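## Task

Rotate the selector to JOB, then make the machine register exactly this key sequence, each key once and no extra keys: DS, CT, DR, ES, CR, CS, ER, ET, DT. Only the registered key counts, and it may not be the one physically pressed. The machine begins in TEACH: there, presses are ignored for the sequence but the registered key lights up (key names are printed beneath each key). After switching to JOB it can never return to TEACH and keys stop lighting. Anything that stays correct only because the robot is still holding it does not count.

## Robot and tools

Robot: two six-joint FANUC CRX arms, left_arm and right_arm, each carrying a Robotiq 140 mm two-finger gripper with a wrist camera. The names are labels only and say nothing about image sides. Bases in the scene frame: left_arm at (+0.044, +0.386, 0) m, quat_wxyz (+0.996, 0, 0, +0.088); right_arm at (+0.059, -0.354, 0) m, quat_wxyz (+0.998, 0, 0, +0.059).

Scene frame: origin on the table surface midway between the arms, +x out over the table, +z up, left_arm on the +y side. Reported hand positions are in metres in this frame and can be off, more so at long reach. end_effector_position is the point between the pads when closed; closed fingertips extend about 33 mm past it (about 9 mm when fully open). Fingers point along the gripper's +z and open and close along its y. Closing pushes the tips about 24 mm farther out, so keep clearance above surfaces.

execute_actions takes "actions": a list holding at most one item, plus optional "pictures" (boolean). Three forms: an empty list just reports the state; {"rows": [...], "steps": n} moves (n from 1 to 15, default 15, each step 1/30 s); {"steps": n} without rows waits up to 300 steps. A refused call sends nothing.

Each row is one flat list of 18 numbers, each within [-1, 1], covering both arms even if only one moves: left_arm first (6 joint numbers, then gripper position, force_limit, speed), then right_arm in the same 9-number layout. One row is used per step; if rows run out, the last is held. Up to 15 rows.

Joint numbers are offsets, not poses. They are measured from the joint angles in the most recent result that printed them (before any such result in a scene, or for later calls within one reply, from where the arm stands when the action begins), never from the previous row. Scale: 1.0 equals 1.983 rad for waist and shoulder, 2.38 rad for elbow, 2.975 rad for forearm roll, wrist pitch and wrist roll. Column order and stated ranges (rad): waist -3.491..3.491, shoulder -3.140..3.140, elbow -1.187..4.328, forearm roll -3.316..3.316, wrist pitch -3.140..3.140, wrist roll -3.927..3.927. Asking more than 0.010 rad beyond a range end gets the call refused; real ends may differ by 0.010 either way and an overshoot is clipped, reported as "joint sent to its limit" (possibly about an earlier action). All zeros is not idle: it pulls the arm back to the reference angles. Motion is rate-limited (about 2.62, 3.14, 3.93 rad/s by joint group, 0.5 s ramp, joints synchronized), targets are kept within 0.805/0.966/1.21 rad of the measured angle, and a step that would move the gripper over 70 mm is scaled back, so big moves need several calls.

Gripper numbers are commands, not offsets. position: +1 fully open (140 mm), about -0.8 pads touching, -1 closes until blocked. force_limit: -1 about 14 N, 0 about 60 N, +1 about 107 N. speed: -1 about 30 mm/s, 0 about 140, +1 about 250. To keep a gripper unchanged, repeat its previous three numbers; zeros are a real command. To squeeze harder while holding, raise force_limit and nudge position (say -1 to -0.98).

Results: a state line per arm with end_effector_position and end_effector_quat_wxyz; Joint positions and Joint velocities per arm in column order (rad, rad/s); object_status (0 moving, 1 blocked while opening, 2 blocked while closing, i.e. gripped, 3 reached target or pads met); position_measured in counts (3 open, 230 pads touching, not linear); flange force (noisy, includes held weight, "no reading" when unavailable); "joint command not followed" means a clearance check altered joint targets; HELD marks steps where the row was not sent; MOTOR HOT and fault lines. Images come from cam_high, cam_low, cam_left_wrist, cam_right_wrist (each 504x504), calibration supplied, with lines listing cameras whose numbers changed. Between calls the arms keep heading to the last target until they settle.

zoom_image: "camera" (one of the four names) and "region" [x0, y0, x1, y1] in that camera's pixels, origin at top-left, at most 504 by 504; useful for reading key labels and selector position.

read_manual: optional "section", only "licences"; no motion.

Replying without any tool call ends everything.

Suggested order: look, turn the selector to JOB, then press keys one at a time in sequence, checking each outcome. Since the registered key may differ from the pressed one, use TEACH mode first to learn the mapping via the lights before switching. Cautions: don't let the arms collide or press on each other; avoid hard pushes. 150 N outside force or joint torque at its load limit (152 N m for the first three joints, 38 for the wrist joints) halts that arm for 10 s. Avoid drops, slips and slams, and leave nothing depending on the robot holding it at the end.

Each tool is called after ">>>" as a command line: name --argument value for each argument, lists and objects as JSON in quotes; but a table of rows of numbers goes row by row, as --pt "numbers of a row", without its own name.

## Session

>>> execute_actions --actions '[]'

Scene clock: 0.00 s of 4800.00 s.
left_arm: end_effector_position=(+0.5372, +0.4734, +0.2712) position_measured=3 object_status=3 end_effector_quat_wxyz=(-0.000, +0.996, +0.087, +0.000) | right_arm: end_effector_position=(+0.5112, +0.0291, +0.3126) position_measured=3 object_status=3 end_effector_quat_wxyz=(-0.000, +0.761, -0.188, +0.621)
Joint positions: left_arm=[ 0.26   0.134  0.219 -0.001 -1.655  1.309] | right_arm=[ 1.266  0.185 -0.549  1.361 -1.457 -0.972]
Joint velocities: left_arm=[ 0.001 -0.001  0.001 -0.     0.     0.   ] | right_arm=[ 0.002  0.001  0.002 -0.     0.001 -0.001]
Flange force (N, the push that the arm receives, along the gripper's own x y z axes): no reading

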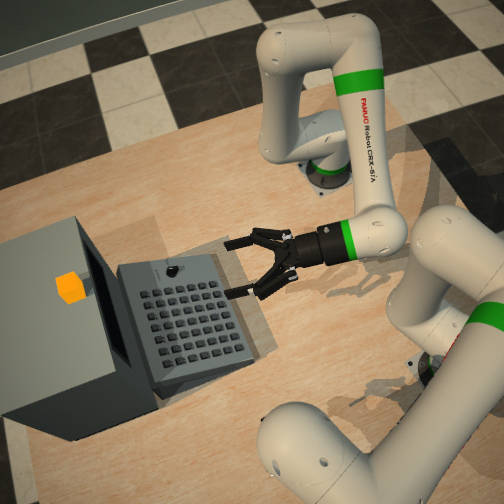

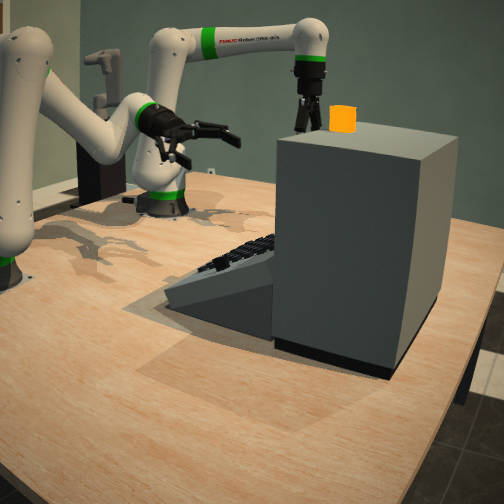

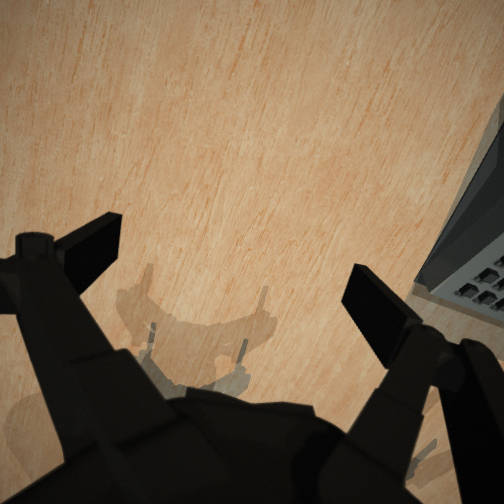

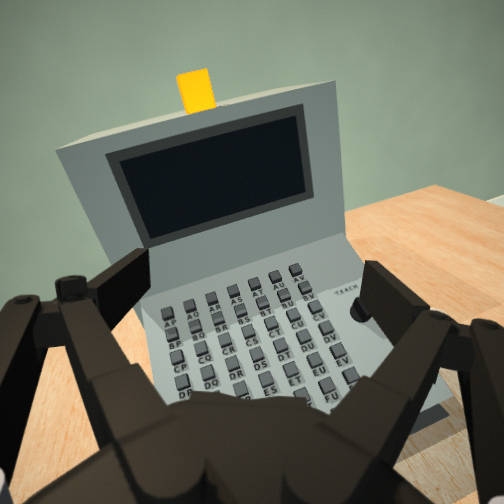

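>>> zoom_image --camera "cam_high" --region '[100, 230, 280, 410]'

>>> zoom_image --camera "cam_right_wrist" --region '[130, 240, 410, 420]'

>>> zoom_image --camera "cam_low" --region '[150, 210, 290, 350]'

Region (100, 230, 280, 410) of cam_high's 504x504 image, scaled by 2.800, with more detail than that image has.

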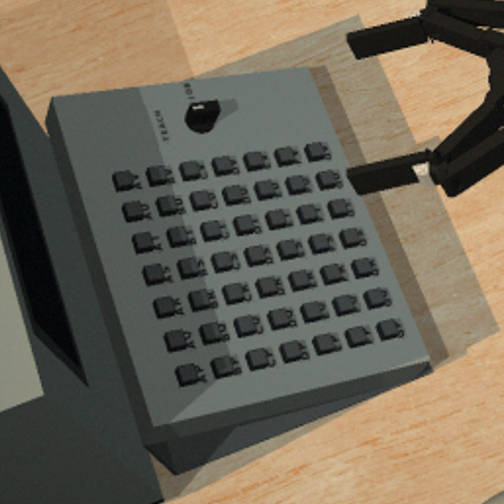

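Region (130, 240, 410, 420) of cam_right_wrist's 504x504 image, scaled by 1.800, with more detail than that image has; it fills the top 324 rows of this view, and the rest is white.

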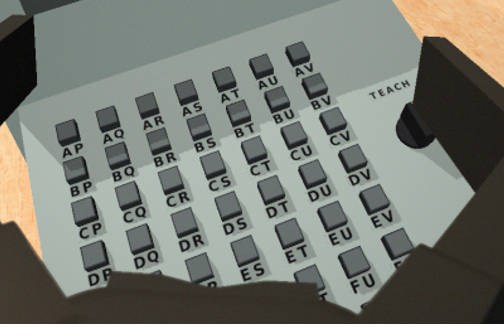

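Region (150, 210, 290, 350) of cam_low's 504x504 image, scaled by 3.600, with more detail than that image has.

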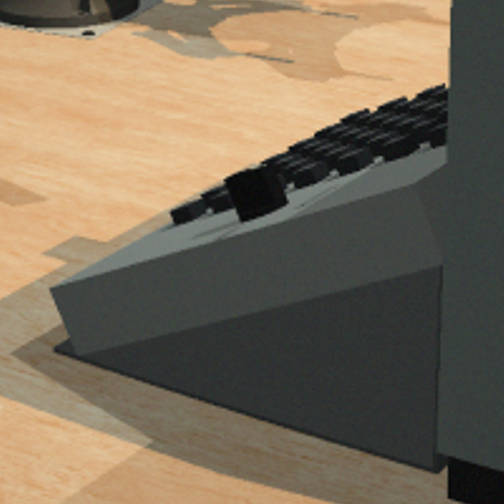

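>>> zoom_image --camera "cam_high" --region '[270, 120, 390, 240]'

>>> zoom_image --camera "cam_high" --region '[210, 200, 350, 320]'

Region (270, 120, 390, 240) of cam_high's 504x504 image, scaled by 4.200, with more detail than that image has.

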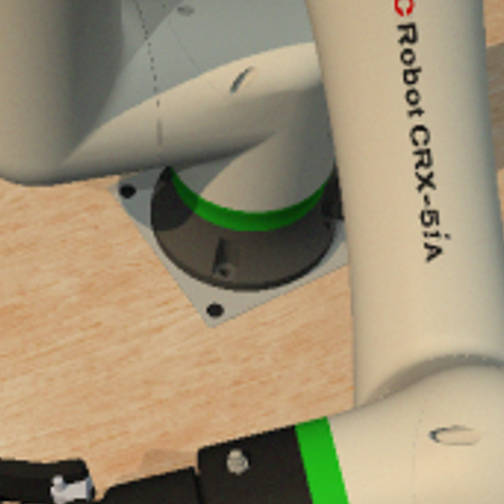

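Region (210, 200, 350, 320) of cam_high's 504x504 image, scaled by 3.600, with more detail than that image has; it fills the top 432 rows of this view, and the rest is white.

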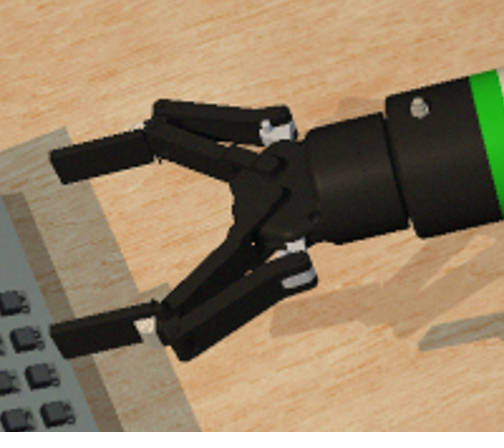

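>>> execute_actions --actions '[{"rows": [[0,0,0,0,0,0,1,0,0,-0.19697,0.03258,0.22029,-0.32081,0.12934,0.47842,-1,0,0.5]], "steps": 15}]' --pictures false

>>> execute_actions --actions '[{"steps": 45}]'

Scene clock: 120.50 s of 4800.00 s.
left_arm: end_effector_position=(+0.5372, +0.4734, +0.2712) position_measured=3 object_status=3 end_effector_quat_wxyz=(-0.000, +0.996, +0.087, +0.000) | right_arm: end_effector_position=(+0.5717, -0.0142, +0.2136) position_measured=147 object_status=0 end_effector_quat_wxyz=(+0.103, +0.924, -0.115, +0.349)
Joint positions: left_arm=[ 0.26   0.134  0.219 -0.001 -1.655  1.309] | right_arm=[ 1.037  0.223 -0.242  0.802 -1.232 -0.162]
Joint velocities: left_arm=[ 0.     0.     0.001 -0.    -0.001 -0.001] | right_arm=[-0.747  0.124  1.    -1.809  0.728  2.818]
Flange force (N, the push that the arm receives, along the gripper's own x y z axes): left_arm=[-4.7 -3.5 4.4] | right_arm=[1.0 -7.6 -0.4]
Steps of this call (steps 1 to 90: nothing new was sent; then 117.00 s passed at rest; steps 91 to 105: all 15 steps of this action). Readings (joint positions | what the end effector reports):
91: left_arm=[0.260 0.134 0.219 -0.001 -1.655 1.309] | right_arm=[1.266 0.185 -0.549 1.361 -1.457 -0.972] | left_arm position_measured=3 object_status=3 | right_arm position_measured=3 object_status=0
92: left_arm=[0.260 0.134 0.219 -0.001 -1.655 1.309] | right_arm=[1.264 0.185 -0.546 1.356 -1.455 -0.966] | left_arm position_measured=3 object_status=3 | right_arm position_measured=10 object_status=0
94: left_arm=[0.260 0.134 0.219 -0.001 -1.655 1.309] | right_arm=[1.252 0.187 -0.530 1.326 -1.443 -0.928] | left_arm position_measured=3 object_status=3 | right_arm position_measured=31 object_status=0
98: left_arm=[0.260 0.134 0.219 -0.001 -1.655 1.309] | right_arm=[1.194 0.197 -0.452 1.185 -1.387 -0.747] | left_arm position_measured=3 object_status=3 | right_arm position_measured=73 object_status=0
105: the state above

Scene clock: 122.00 s of 4800.00 s.
left_arm: end_effector_position=(+0.5372, +0.4734, +0.2712) position_measured=3 object_status=3 end_effector_quat_wxyz=(-0.000, +0.996, +0.087, +0.000) | right_arm: end_effector_position=(+0.5984, +0.0287, +0.1923) position_measured=233 object_status=3 end_effector_quat_wxyz=(-0.003, +0.976, +0.015, +0.217)
Joint positions: left_arm=[ 0.26   0.134  0.219 -0.001 -1.655  1.309] | right_arm=[ 0.875  0.25  -0.024  0.407 -1.073  0.452]
Joint velocities: left_arm=[ 0.    -0.     0.     0.    -0.001  0.   ] | right_arm=[-0.001 -0.001 -0.    -0.     0.001 -0.   ]
Flange force (N, the push that the arm receives, along the gripper's own x y z axes): left_arm=[1.7 -0.6 1.1] | right_arm=[-2.6 0.7 0.1]
Steps of this call (steps 1 to 30: the robot went on to your last target; steps 31 to 45: nothing new was sent). Readings (joint positions | what the end effector reports):
1: left_arm=[0.260 0.134 0.219 -0.001 -1.655 1.309] | right_arm=[1.013 0.227 -0.209 0.742 -1.208 -0.069] | left_arm position_measured=3 object_status=3 | right_arm position_measured=157 object_status=0
2: left_arm=[0.260 0.134 0.219 -0.001 -1.655 1.309] | right_arm=[0.989 0.231 -0.177 0.685 -1.185 0.019] | left_arm position_measured=3 object_status=3 | right_arm position_measured=168 object_status=0
4: left_arm=[0.260 0.134 0.219 -0.001 -1.655 1.309] | right_arm=[0.949 0.238 -0.123 0.586 -1.145 0.173] | left_arm position_measured=3 object_status=3 | right_arm position_measured=189 object_status=0
8: left_arm=[0.260 0.134 0.219 -0.001 -1.655 1.309] | right_arm=[0.894 0.247 -0.049 0.452 -1.091 0.381] | left_arm position_measured=3 object_status=3 | right_arm position_measured=231 object_status=0
45: the state above
All arms were judged still, so your last target was given up. Only a new action makes them travel on or press farther. Fingers that are still opening or closing keep moving.
camera_calibration (this result's frames):
cam_left_wrist: T_world_to_cam=[[0.389093, -0.92036, 0.0392976, 0.210266], [-0.883915, -0.360991, 0.297288, 0.578896], [-0.259426, -0.150408, -0.953979, 0.65264], [0, 0, 0, 1]] pos_world=[0.599193, 0.500659, 0.442243]
cam_right_wrist: T_world_to_cam=[[0.0707467, -0.997372, -0.0156145, -0.0101128], [-0.98673, -0.0676812, -0.14759, 0.635958], [0.146145, 0.0258487, -0.988925, 0.295179], [0, 0, 0, 1]] pos_world=[0.585095, 0.0253262, 0.385613]

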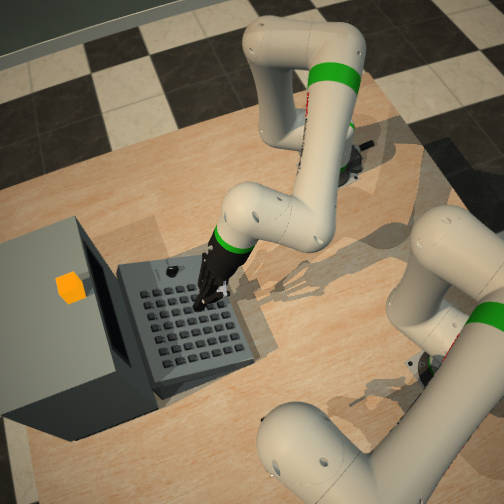

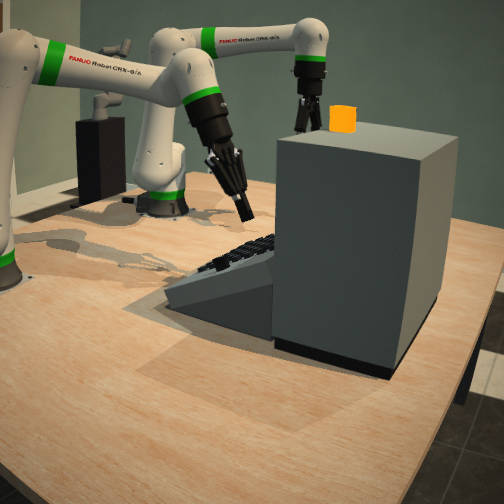

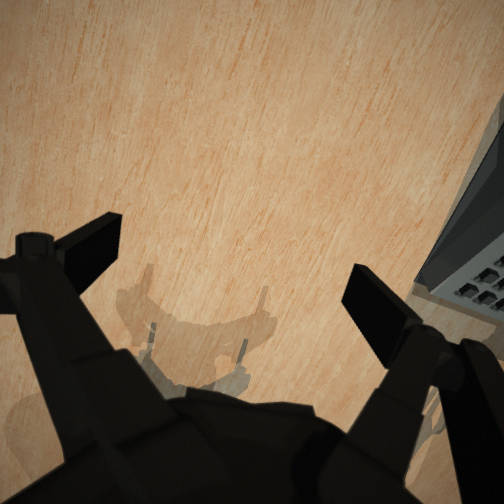

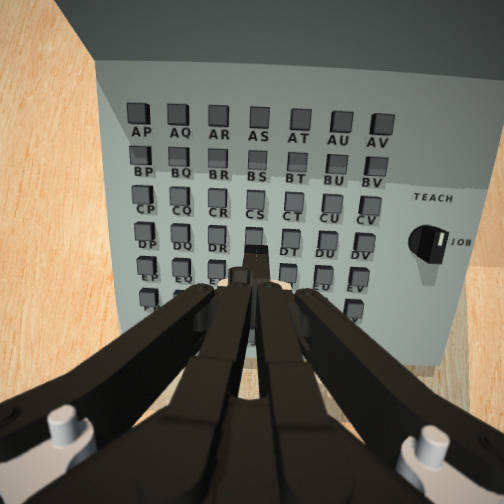

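>>> zoom_image --camera "cam_right_wrist" --region '[110, 90, 310, 290]'

>>> zoom_image --camera "cam_right_wrist" --region '[280, 90, 480, 290]'

Region (110, 90, 310, 290) of cam_right_wrist's 504x504 image, scaled by 2.520, with more detail than that image has.

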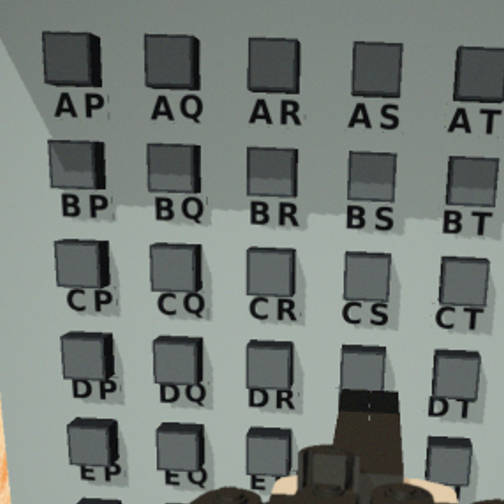

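Region (280, 90, 480, 290) of cam_right_wrist's 504x504 image, scaled by 2.520, with more detail than that image has.

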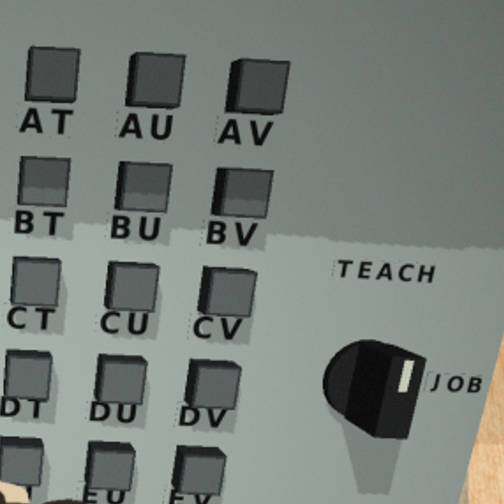

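>>> execute_actions --actions '[{"rows": [[0,0,0,0,0,0,1,0,0,-0.01508,0.03278,-0.01214,0.00545,0.03291,-0.00471,-1,0,0.5]], "steps": 15}]'

Scene clock: 242.50 s of 4800.00 s.
left_arm: end_effector_position=(+0.5372, +0.4734, +0.2712) position_measured=3 object_status=3 end_effector_quat_wxyz=(-0.000, +0.996, +0.087, +0.000) | right_arm: end_effector_position=(+0.6191, +0.0325, +0.1469) position_measured=233 object_status=3 end_effector_quat_wxyz=(-0.004, +0.976, +0.015, +0.217)
Joint positions: left_arm=[ 0.26   0.134  0.219 -0.001 -1.655  1.309] | right_arm=[ 0.846  0.315 -0.053  0.423 -0.975  0.438]
Joint velocities: left_arm=[ 0.001  0.     0.    -0.    -0.001  0.001] | right_arm=[-0.     0.    -0.001  0.     0.001  0.   ]
Flange force (N, the push that the arm receives, along the gripper's own x y z axes): left_arm=[3.7 -0.4 -1.7] | right_arm=[-2.8 0.8 -0.2]
Steps of this call (steps 1 to 90: nothing new was sent; then 117.00 s passed at rest; steps 91 to 105: all 15 steps of this action). Readings (joint positions | what the end effector reports):
91: left_arm=[0.260 0.134 0.219 -0.001 -1.655 1.309] | right_arm=[0.875 0.250 -0.025 0.407 -1.072 0.452] | left_arm position_measured=3 object_status=3 | right_arm position_measured=233 object_status=3
92: left_arm=[0.260 0.134 0.219 -0.001 -1.655 1.309] | right_arm=[0.873 0.253 -0.026 0.408 -1.066 0.452] | left_arm position_measured=3 object_status=3 | right_arm position_measured=233 object_status=3
94: left_arm=[0.260 0.134 0.219 -0.001 -1.655 1.309] | right_arm=[0.862 0.278 -0.037 0.414 -1.029 0.446] | left_arm position_measured=3 object_status=3 | right_arm position_measured=233 object_status=3
98: left_arm=[0.260 0.134 0.219 -0.001 -1.655 1.309] | right_arm=[0.846 0.315 -0.053 0.423 -0.976 0.438] | left_arm position_measured=3 object_status=3 | right_arm position_measured=233 object_status=3
105: the state above
camera_calibration (this result's frames):
cam_left_wrist: T_world_to_cam=[[0.389093, -0.92036, 0.0392975, 0.210266], [-0.883915, -0.360992, 0.297287, 0.578896], [-0.259425, -0.150408, -0.953979, 0.65264], [0, 0, 0, 1]] pos_world=[0.599193, 0.500659, 0.442243]
cam_right_wrist: T_world_to_cam=[[0.0707822, -0.997357, -0.0163735, -0.00838087], [-0.986729, -0.0676041, -0.147636, 0.650002], [0.146139, 0.0266062, -0.988906, 0.247155], [0, 0, 0, 1]] pos_world=[0.60585, 0.0290082, 0.340239]

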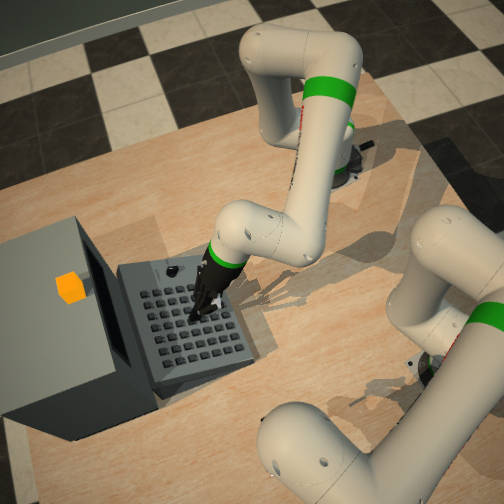

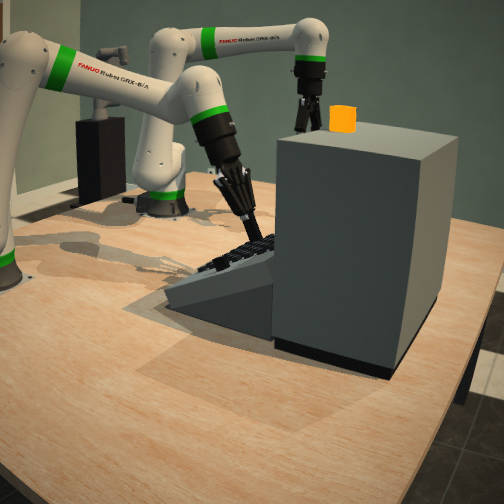

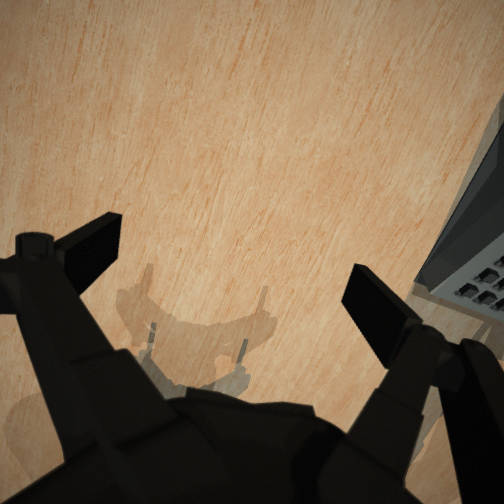

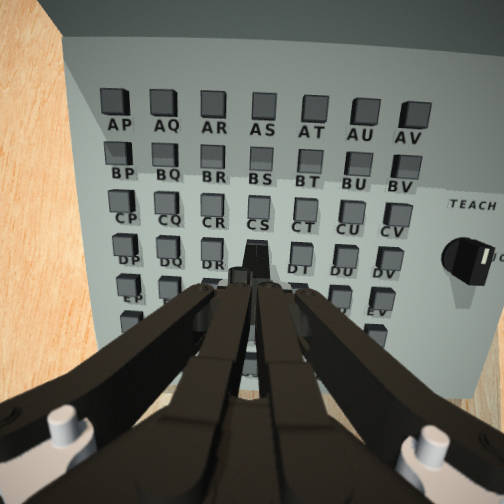

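>>> zoom_image --camera "cam_right_wrist" --region '[100, 180, 420, 300]'

>>> zoom_image --camera "cam_right_wrist" --region '[190, 180, 330, 290]'

Region (100, 180, 420, 300) of cam_right_wrist's 504x504 image, scaled by 1.575, with more detail than that image has; it fills the top 189 rows of this view, and the rest is white.

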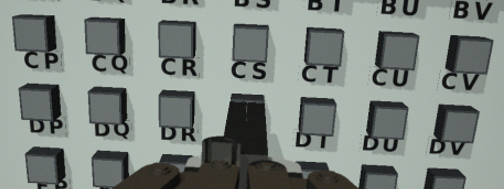

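Region (190, 180, 330, 290) of cam_right_wrist's 504x504 image, scaled by 3.600, with more detail than that image has; it fills the top 396 rows of this view, and the rest is white.

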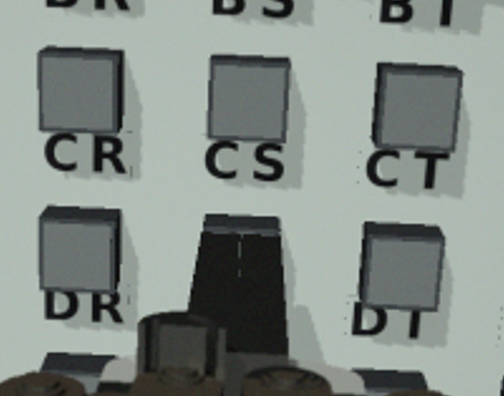

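>>> execute_actions --actions '[{"rows": [[0,0,0,0,0,0,1,0,0,-0.00254,0.00285,0.0051,-0.00098,-0.00134,0.00282,-1,0,0.5],[0,0,0,0,0,0,1,0,0,-0.00254,0.00285,0.0051,-0.00098,-0.00134,0.00282,-1,0,0.5],[0,0,0,0,0,0,1,0,0,-0.00254,0.00285,0.0051,-0.00098,-0.00134,0.00282,-1,0,0.5],[0,0,0,0,0,0,1,0,0,-0.00304,0.00384,0.00475,-0.00079,-0.00036,0.0027,-1,0,0.5],[0,0,0,0,0,0,1,0,0,-0.00354,0.00483,0.0044,-0.0006,0.00062,0.00257,-1,0,0.5],[0,0,0,0,0,0,1,0,0,-0.00387,0.00548,0.00417,-0.00048,0.00128,0.00249,-1,0,0.5],[0,0,0,0,0,0,1,0,0,-0.0042,0.00614,0.00394,-0.00035,0.00193,0.00241,-1,0,0.5]], "steps": 12}]'

Scene clock: 328.07 s of 4800.00 s.
left_arm: end_effector_position=(+0.5372, +0.4734, +0.2712) position_measured=3 object_status=3 end_effector_quat_wxyz=(-0.000, +0.996, +0.087, +0.000) | right_arm: end_effector_position=(+0.6249, +0.0326, +0.1441) position_measured=233 object_status=3 end_effector_quat_wxyz=(-0.004, +0.976, +0.015, +0.217)
Joint positions: left_arm=[ 0.26   0.134  0.219 -0.001 -1.655  1.309] | right_arm=[ 0.837  0.327 -0.044  0.422 -0.969  0.445]
Joint velocities: left_arm=[-0.001 -0.001 -0.001 -0.    -0.001  0.   ] | right_arm=[ 0.     0.002 -0.002  0.001  0.003  0.001]
Flange force (N, the push that the arm receives, along the gripper's own x y z axes): left_arm=[1.8 -4.1 -0.2] | right_arm=[-2.7 -0.5 0.4]
Steps of this call (steps 1 to 15: the robot went on to your last target; steps 16 to 90: nothing new was sent; then 82.17 s passed at rest; steps 91 to 102: all 12 steps of this action). Readings (joint positions | what the end effector reports):
91: left_arm=[0.260 0.134 0.219 -0.001 -1.655 1.309] | right_arm=[0.845 0.315 -0.053 0.423 -0.975 0.438] | left_arm position_measured=3 object_status=3 | right_arm position_measured=233 object_status=3
92: left_arm=[0.260 0.134 0.219 -0.001 -1.655 1.309] | right_arm=[0.844 0.317 -0.049 0.422 -0.976 0.439] | left_arm position_measured=3 object_status=3 | right_arm position_measured=233 object_status=3
94: left_arm=[0.260 0.134 0.219 -0.001 -1.655 1.309] | right_arm=[0.841 0.320 -0.043 0.421 -0.978 0.444] | left_arm position_measured=3 object_status=3 | right_arm position_measured=233 object_status=3
98: left_arm=[0.260 0.134 0.219 -0.001 -1.655 1.309] | right_arm=[0.838 0.326 -0.043 0.422 -0.971 0.445] | left_arm position_measured=3 object_status=3 | right_arm position_measured=233 object_status=3
102: the state above
camera_calibration (this result's frames):
cam_left_wrist: T_world_to_cam=[[0.389093, -0.92036, 0.0392977, 0.210266], [-0.883915, -0.360991, 0.297288, 0.578896], [-0.259426, -0.150408, -0.953979, 0.65264], [0, 0, 0, 1]] pos_world=[0.599193, 0.500659, 0.442243]
cam_right_wrist: T_world_to_cam=[[0.0708624, -0.997352, -0.0163586, -0.00873814], [-0.98672, -0.067685, -0.147659, 0.65526], [0.146161, 0.0266048, -0.988903, 0.243536], [0, 0, 0, 1]] pos_world=[0.611582, 0.0291571, 0.337445]

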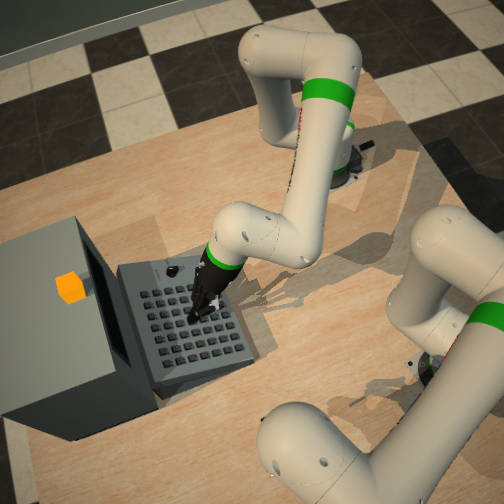

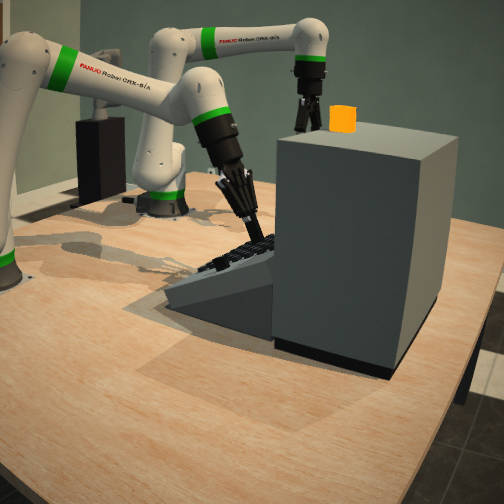

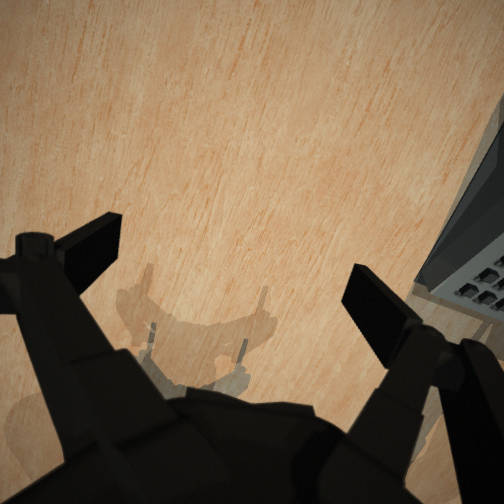

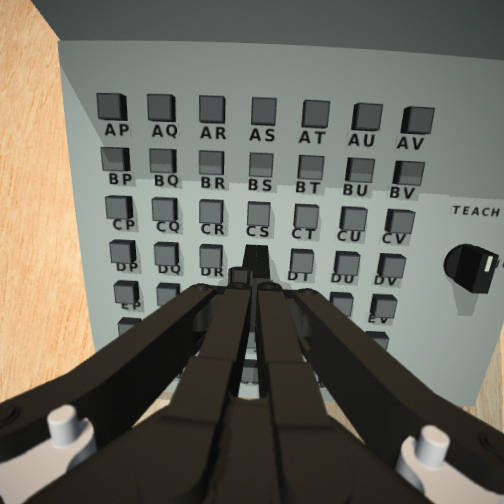

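>>> execute_actions --actions '[{"rows": [[0,0,0,0,0,0,1,0,0,-0.00033,0.00066,-0.00023,0.00013,0.00065,-0.00008,-1,0,0.5],[0,0,0,0,0,0,1,0,0,-0.00066,0.00132,-0.00047,0.00025,0.00131,-0.00017,-1,0,0.5],[0,0,0,0,0,0,1,0,0,-0.00099,0.00198,-0.0007,0.00038,0.00196,-0.00025,-1,0,0.5],[0,0,0,0,0,0,1,0,0,-0.00133,0.00263,-0.00093,0.0005,0.00262,-0.00033,-1,0,0.5]], "steps": 10}]'

Scene clock: 333.77 s of 4800.00 s.
left_arm: end_effector_position=(+0.5372, +0.4734, +0.2712) position_measured=3 object_status=3 end_effector_quat_wxyz=(-0.000, +0.996, +0.087, +0.000) | right_arm: end_effector_position=(+0.6265, +0.0326, +0.1405) position_measured=233 object_status=3 end_effector_quat_wxyz=(-0.004, +0.976, +0.015, +0.217)
Joint positions: left_arm=[ 0.26   0.134  0.219 -0.001 -1.655  1.309] | right_arm=[ 0.835  0.332 -0.046  0.424 -0.961  0.444]
Joint velocities: left_arm=[-0.     0.002 -0.001  0.     0.001  0.   ] | right_arm=[-0.     0.001 -0.001  0.     0.001 -0.   ]
Flange force (N, the push that the arm receives, along the gripper's own x y z axes): left_arm=[1.7 -3.4 1.8] | right_arm=[1.9 -2.0 0.0]
Steps of this call (steps 1 to 15: the robot went on to your last target; steps 16 to 90: nothing new was sent; then 2.37 s passed at rest; steps 91 to 100: all 10 steps of this action). Readings (joint positions | what the end effector reports):
91: left_arm=[0.260 0.134 0.219 -0.001 -1.655 1.309] | right_arm=[0.837 0.327 -0.044 0.422 -0.969 0.445] | left_arm position_measured=3 object_status=3 | right_arm position_measured=233 object_status=3
92: left_arm=[0.260 0.134 0.219 -0.001 -1.655 1.309] | right_arm=[0.837 0.328 -0.044 0.422 -0.968 0.445] | left_arm position_measured=3 object_status=3 | right_arm position_measured=233 object_status=3
94: left_arm=[0.260 0.134 0.219 -0.001 -1.655 1.309] | right_arm=[0.836 0.330 -0.045 0.423 -0.965 0.444] | left_arm position_measured=3 object_status=3 | right_arm position_measured=233 object_status=3
98: left_arm=[0.260 0.134 0.219 -0.001 -1.655 1.309] | right_arm=[0.835 0.332 -0.046 0.424 -0.961 0.444] | left_arm position_measured=3 object_status=3 | right_arm position_measured=233 object_status=3
100: the state above
camera_calibration (this result's frames):
cam_left_wrist: T_world_to_cam=[[0.389093, -0.92036, 0.0392978, 0.210266], [-0.883915, -0.360991, 0.297288, 0.578896], [-0.259425, -0.150408, -0.953979, 0.65264], [0, 0, 0, 1]] pos_world=[0.599193, 0.500659, 0.442243]
cam_right_wrist: T_world_to_cam=[[0.0708597, -0.997351, -0.0164022, -0.00889561], [-0.986721, -0.0676762, -0.147651, 0.656375], [0.14615, 0.0266469, -0.988903, 0.239722], [0, 0, 0, 1]] pos_world=[0.613254, 0.0291611, 0.333831]

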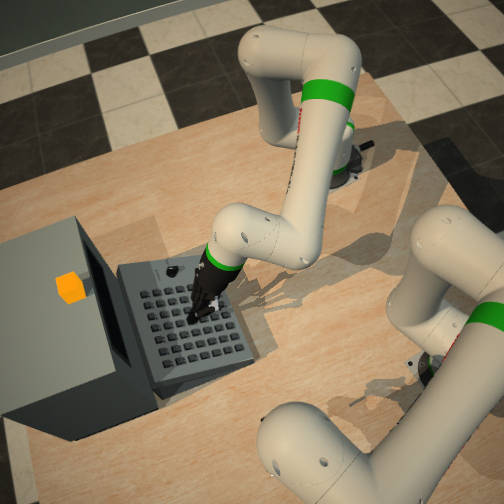

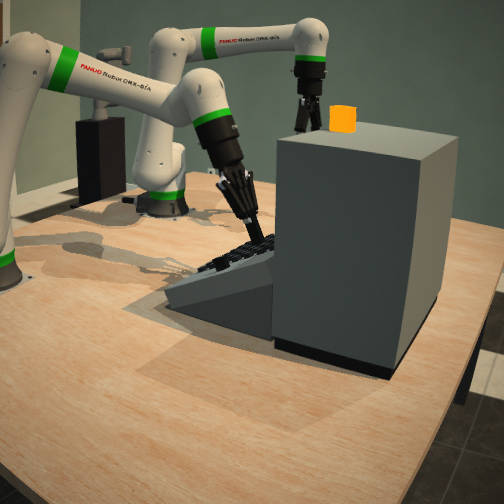

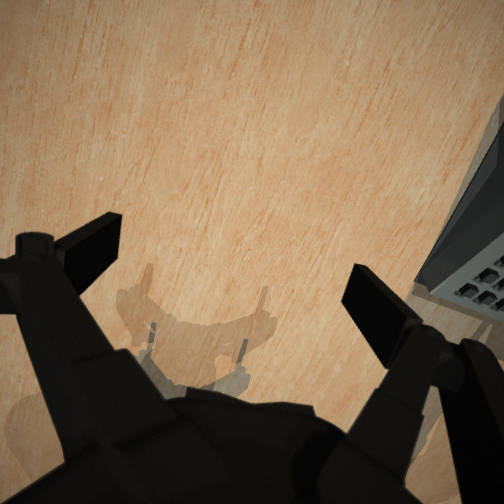

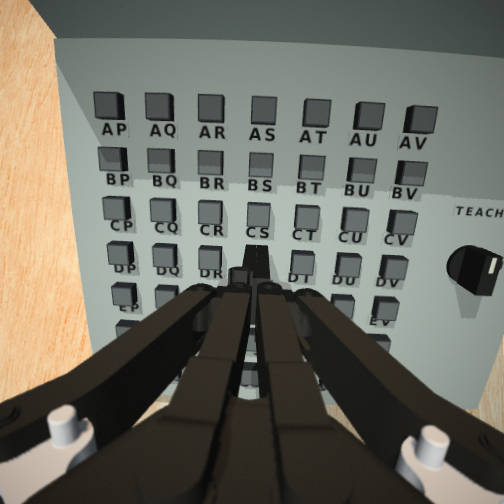

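>>> execute_actions --actions '[{"rows": [[0,0,0,0,0,0,1,0,0,-0.00033,0.00066,-0.00023,0.00013,0.00065,-0.00008,-1,0,0.5],[0,0,0,0,0,0,1,0,0,-0.00066,0.00132,-0.00047,0.00025,0.00131,-0.00017,-1,0,0.5],[0,0,0,0,0,0,1,0,0,-0.00099,0.00198,-0.0007,0.00038,0.00196,-0.00025,-1,0,0.5]], "steps": 9}]'

Scene clock: 337.80 s of 4800.00 s.
left_arm: end_effector_position=(+0.5372, +0.4734, +0.2712) position_measured=3 object_status=3 end_effector_quat_wxyz=(-0.000, +0.996, +0.087, +0.000) | right_arm: end_effector_position=(+0.6277, +0.0327, +0.1380) position_measured=233 object_status=3 end_effector_quat_wxyz=(-0.004, +0.976, +0.015, +0.217)
Joint positions: left_arm=[ 0.26   0.134  0.219 -0.001 -1.655  1.309] | right_arm=[ 0.833  0.336 -0.048  0.425 -0.956  0.443]
Joint velocities: left_arm=[ 0.     0.001  0.001 -0.    -0.    -0.   ] | right_arm=[-0.001  0.002  0.    -0.     0.003  0.   ]
Flange force (N, the push that the arm receives, along the gripper's own x y z axes): left_arm=[4.5 -0.7 -1.7] | right_arm=[-14.7 9.3 -60.7]
Steps of this call (steps 1 to 15: the robot went on to your last target; steps 16 to 90: nothing new was sent; then 0.73 s passed at rest; steps 91 to 99: all 9 steps of this action). Readings (joint positions | what the end effector reports):
91: left_arm=[0.260 0.134 0.219 -0.001 -1.655 1.309] | right_arm=[0.835 0.332 -0.046 0.424 -0.961 0.444] | left_arm position_measured=3 object_status=3 | right_arm position_measured=233 object_status=3
92: left_arm=[0.260 0.134 0.219 -0.001 -1.655 1.309] | right_arm=[0.834 0.333 -0.046 0.424 -0.960 0.444] | left_arm position_measured=3 object_status=3 | right_arm position_measured=233 object_status=3
94: left_arm=[0.260 0.134 0.219 -0.001 -1.655 1.309] | right_arm=[0.833 0.335 -0.047 0.424 -0.957 0.443] | left_arm position_measured=3 object_status=3 | right_arm position_measured=233 object_status=3
98: left_arm=[0.260 0.134 0.219 -0.001 -1.655 1.309] | right_arm=[0.833 0.336 -0.048 0.425 -0.956 0.443] | left_arm position_measured=3 object_status=3 | right_arm position_measured=233 object_status=3
99: the state above
camera_calibration (this result's frames):
cam_left_wrist: T_world_to_cam=[[0.389093, -0.92036, 0.0392977, 0.210266], [-0.883915, -0.360991, 0.297288, 0.578896], [-0.259425, -0.150408, -0.953979, 0.65264], [0, 0, 0, 1]] pos_world=[0.599193, 0.500659, 0.442243]
cam_right_wrist: T_world_to_cam=[[0.0709628, -0.997342, -0.016532, -0.00900855], [-0.98669, -0.0677546, -0.147823, 0.657187], [0.14631, 0.0268019, -0.988876, 0.237022], [0, 0, 0, 1]] pos_world=[0.614401, 0.0291902, 0.331384]

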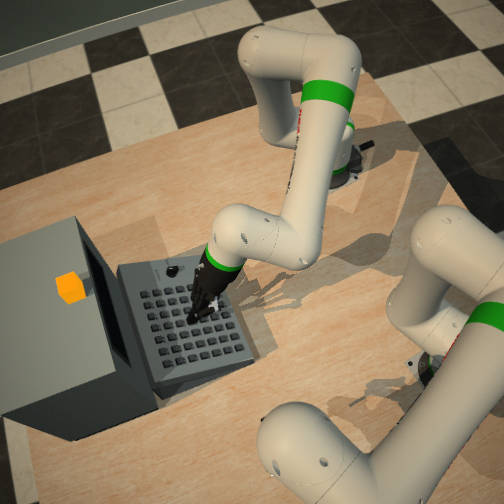

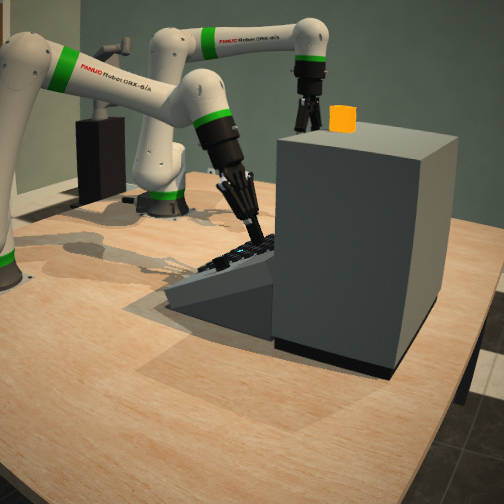

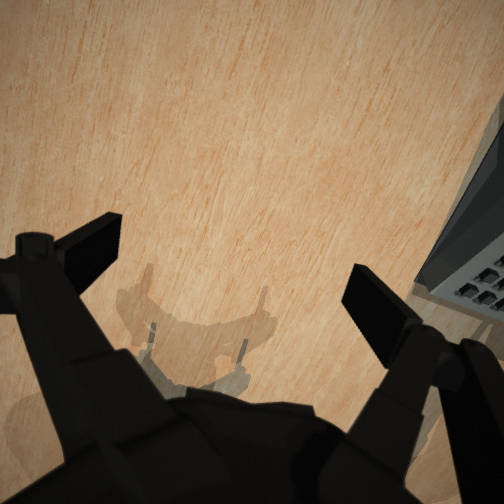

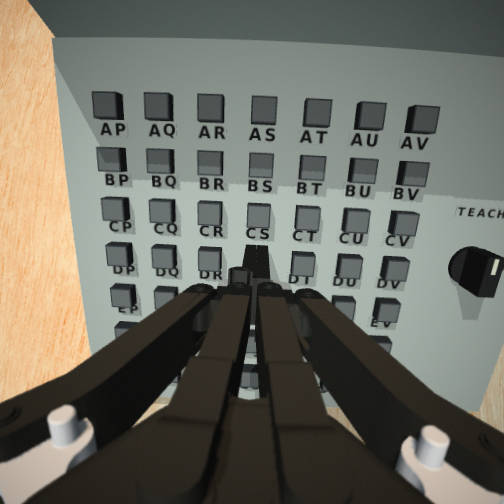

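>>> execute_actions --actions '[{"rows": [[0,0,0,0,0,0,1,0,0,0.00398,-0.0079,0.00279,-0.00151,-0.00785,0.00099,-1,0,0.5]], "steps": 9}]'

>>> zoom_image --camera "cam_low" --region '[190, 215, 290, 285]'

>>> zoom_image --camera "cam_high" --region '[120, 250, 270, 400]'

Scene clock: 343.87 s of 4800.00 s.
left_arm: end_effector_position=(+0.5372, +0.4734, +0.2712) position_measured=3 object_status=3 end_effector_quat_wxyz=(-0.000, +0.996, +0.087, +0.000) | right_arm: end_effector_position=(+0.6227, +0.0325, +0.1487) position_measured=233 object_status=3 end_effector_quat_wxyz=(-0.004, +0.976, +0.015, +0.217)
Joint positions: left_arm=[ 0.26   0.134  0.219 -0.001 -1.655  1.309] | right_arm=[ 0.841  0.32  -0.041  0.42  -0.979  0.446]
Joint velocities: left_arm=[ 0.     0.    -0.002 -0.    -0.001 -0.001] | right_arm=[ 0.002 -0.003  0.001 -0.001 -0.003  0.003]
Flange force (N, the push that the arm receives, along the gripper's own x y z axes): left_arm=[5.8 -0.3 -3.5] | right_arm=[-1.2 3.4 2.8]
Steps of this call (steps 1 to 15: the robot went on to your last target; steps 16 to 90: nothing new was sent; then 2.77 s passed at rest; steps 91 to 99: all 9 steps of this action). Readings (joint positions | what the end effector reports):
91: left_arm=[0.260 0.134 0.219 -0.001 -1.655 1.309] | right_arm=[0.833 0.336 -0.048 0.425 -0.956 0.443] | left_arm position_measured=3 object_status=3 | right_arm position_measured=233 object_status=3
92: left_arm=[0.260 0.134 0.219 -0.001 -1.655 1.309] | right_arm=[0.834 0.333 -0.047 0.423 -0.961 0.443] | left_arm position_measured=3 object_status=3 | right_arm position_measured=233 object_status=3
94: left_arm=[0.260 0.134 0.219 -0.001 -1.655 1.309] | right_arm=[0.839 0.323 -0.042 0.421 -0.975 0.445] | left_arm position_measured=3 object_status=3 | right_arm position_measured=233 object_status=3
98: left_arm=[0.260 0.134 0.219 -0.001 -1.655 1.309] | right_arm=[0.841 0.320 -0.041 0.420 -0.979 0.446] | left_arm position_measured=3 object_status=3 | right_arm position_measured=233 object_status=3
99: the state above
camera_calibration (this result's frames):
cam_left_wrist: T_world_to_cam=[[0.389093, -0.92036, 0.0392977, 0.210266], [-0.883915, -0.360991, 0.297288, 0.578896], [-0.259425, -0.150408, -0.953979, 0.65264], [0, 0, 0, 1]] pos_world=[0.599193, 0.500659, 0.442243]
cam_right_wrist: T_world_to_cam=[[0.0706332, -0.997368, -0.016373, -0.00846095], [-0.986733, -0.0674558, -0.147673, 0.653835], [0.14618, 0.0265864, -0.988901, 0.248424], [0, 0, 0, 1]] pos_world=[0.609443, 0.0290616, 0.342082]

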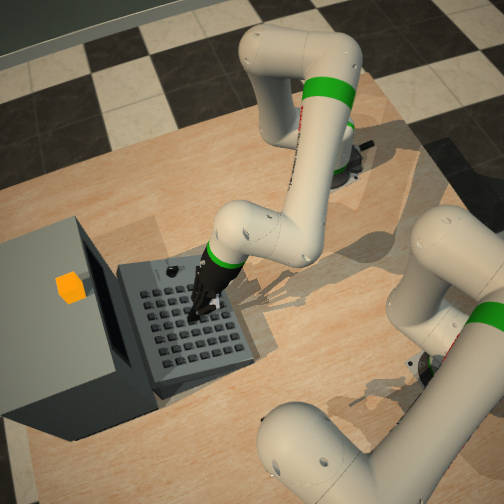

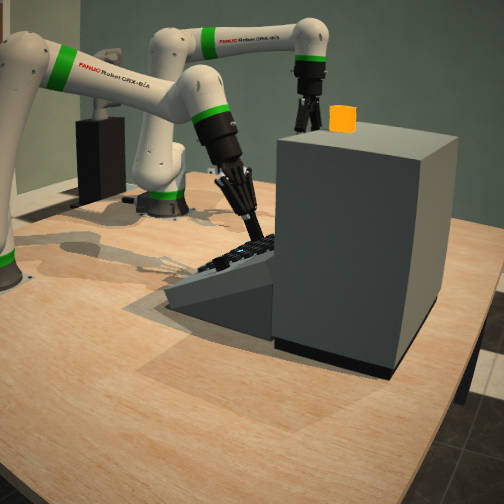

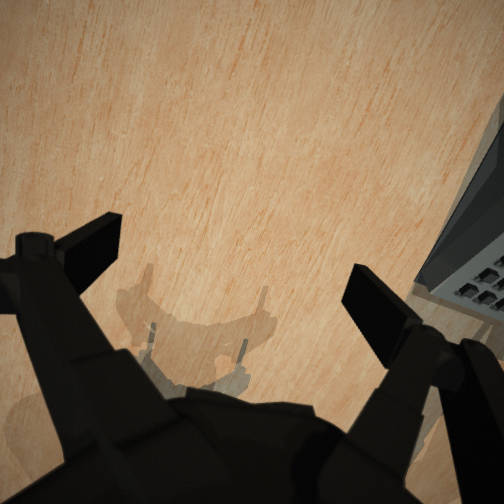

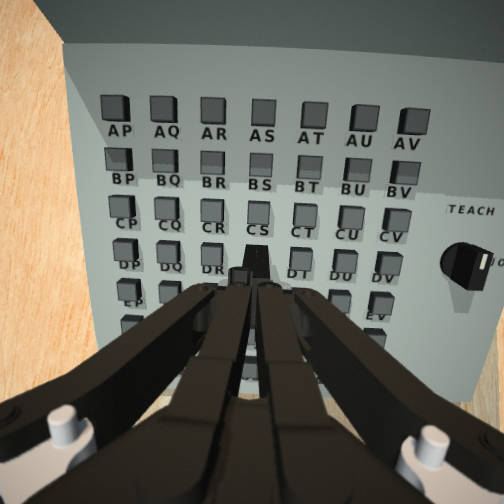

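Region (190, 215, 290, 285) of cam_low's 504x504 image, scaled by 5.040, with more detail than that image has; it fills the top 353 rows of this view, and the rest is white.

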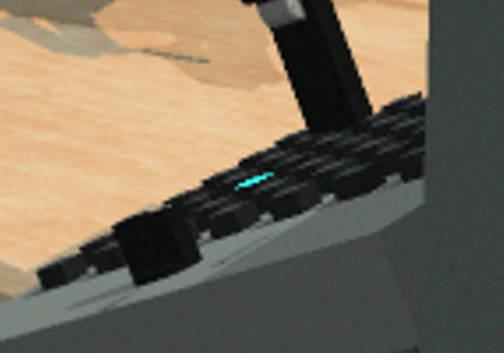

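Region (120, 250, 270, 400) of cam_high's 504x504 image, scaled by 3.360, with more detail than that image has.

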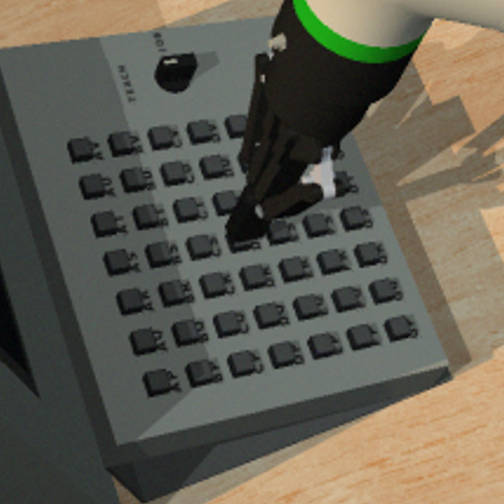

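>>> zoom_image --camera "cam_right_wrist" --region '[190, 190, 330, 300]'

Region (190, 190, 330, 300) of cam_right_wrist's 504x504 image, scaled by 3.600, with more detail than that image has; it fills the top 396 rows of this view, and the rest is white.

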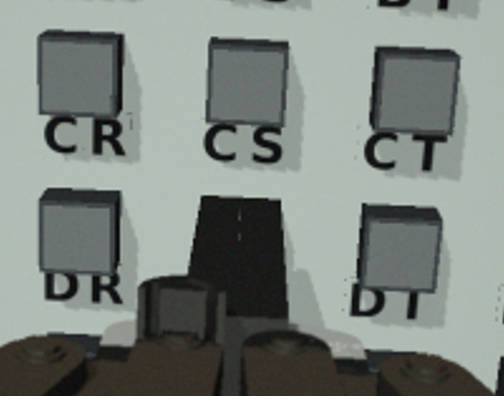

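>>> execute_actions --actions '[{"rows": [[0,0,0,0,0,0,1,0,0,-0.00318,0.05311,0.0748,-0.00726,-0.02148,0.01431,-1,0,0.5]], "steps": 15}]'

Scene clock: 425.30 s of 4800.00 s.
left_arm: end_effector_position=(+0.5372, +0.4734, +0.2712) position_measured=3 object_status=3 end_effector_quat_wxyz=(-0.000, +0.996, +0.087, +0.000) | right_arm: end_effector_position=(+0.6521, +0.0670, +0.1612) position_measured=233 object_status=3 end_effector_quat_wxyz=(-0.004, +0.976, +0.015, +0.216)
Joint positions: left_arm=[ 0.26   0.134  0.219 -0.001 -1.655  1.309] | right_arm=[ 0.834  0.425  0.137  0.399 -1.043  0.488]
Joint velocities: left_arm=[ 0.001  0.001  0.001  0.    -0.001  0.001] | right_arm=[ 0.001  0.001  0.001 -0.     0.     0.001]
Flange force (N, the push that the arm receives, along the gripper's own x y z axes): left_arm=[3.7 -1.2 -2.5] | right_arm=[-1.2 -1.1 1.3]
Steps of this call (steps 1 to 15: the robot went on to your last target; steps 16 to 90: nothing new was sent; then 77.93 s passed at rest; steps 91 to 105: all 15 steps of this action). Readings (joint positions | what the end effector reports):
91: left_arm=[0.260 0.134 0.219 -0.001 -1.655 1.309] | right_arm=[0.841 0.320 -0.041 0.420 -0.979 0.446] | left_arm position_measured=3 object_status=3 | right_arm position_measured=233 object_status=3
92: left_arm=[0.260 0.134 0.219 -0.001 -1.655 1.309] | right_arm=[0.841 0.322 -0.036 0.420 -0.981 0.447] | left_arm position_measured=3 object_status=3 | right_arm position_measured=233 object_status=3
94: left_arm=[0.260 0.134 0.219 -0.001 -1.655 1.309] | right_arm=[0.840 0.340 -0.006 0.416 -0.992 0.455] | left_arm position_measured=3 object_status=3 | right_arm position_measured=233 object_status=3
98: left_arm=[0.260 0.134 0.219 -0.001 -1.655 1.309] | right_arm=[0.836 0.407 0.105 0.403 -1.031 0.481] | left_arm position_measured=3 object_status=3 | right_arm position_measured=233 object_status=3
105: the state above
camera_calibration (this result's frames):
cam_left_wrist: T_world_to_cam=[[0.389093, -0.92036, 0.0392975, 0.210266], [-0.883915, -0.360991, 0.297288, 0.578896], [-0.259426, -0.150408, -0.953979, 0.65264], [0, 0, 0, 1]] pos_world=[0.599193, 0.500659, 0.442243]
cam_right_wrist: T_world_to_cam=[[0.0718753, -0.997267, -0.0171035, 0.0233104], [-0.986848, -0.0686142, -0.146363, 0.686924], [0.14479, 0.0273985, -0.989083, 0.256429], [0, 0, 0, 1]] pos_world=[0.639086, 0.0633537, 0.354569]

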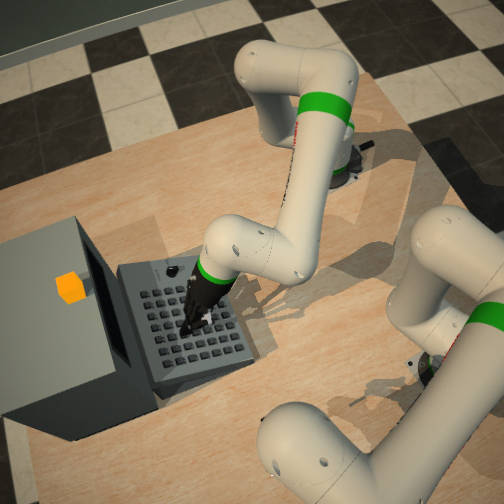

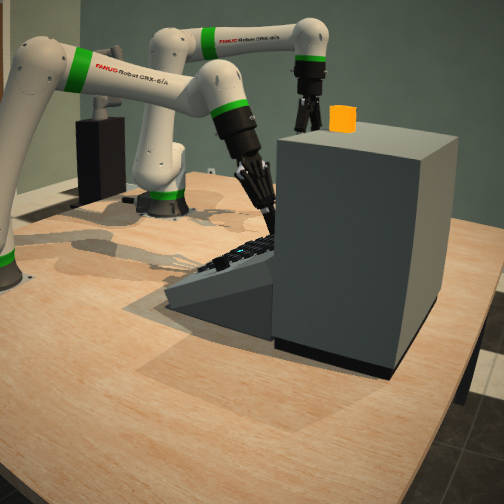

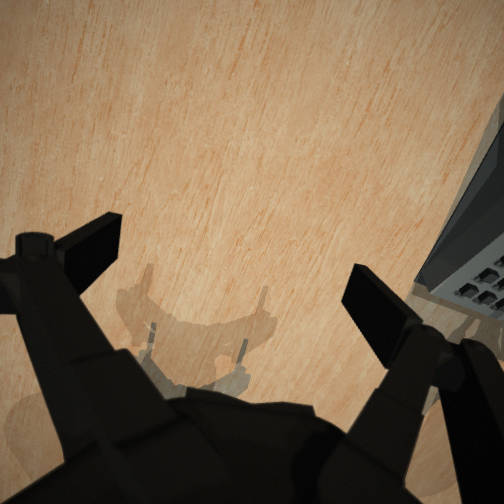

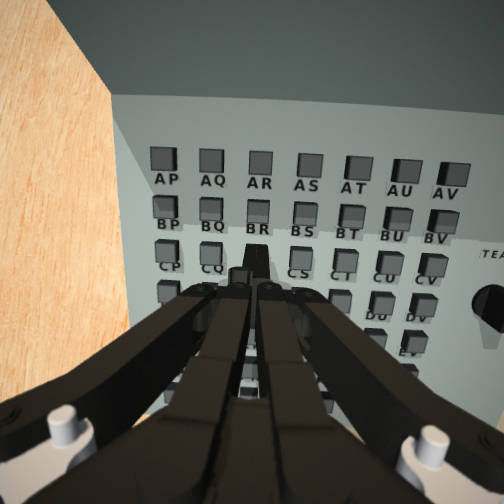

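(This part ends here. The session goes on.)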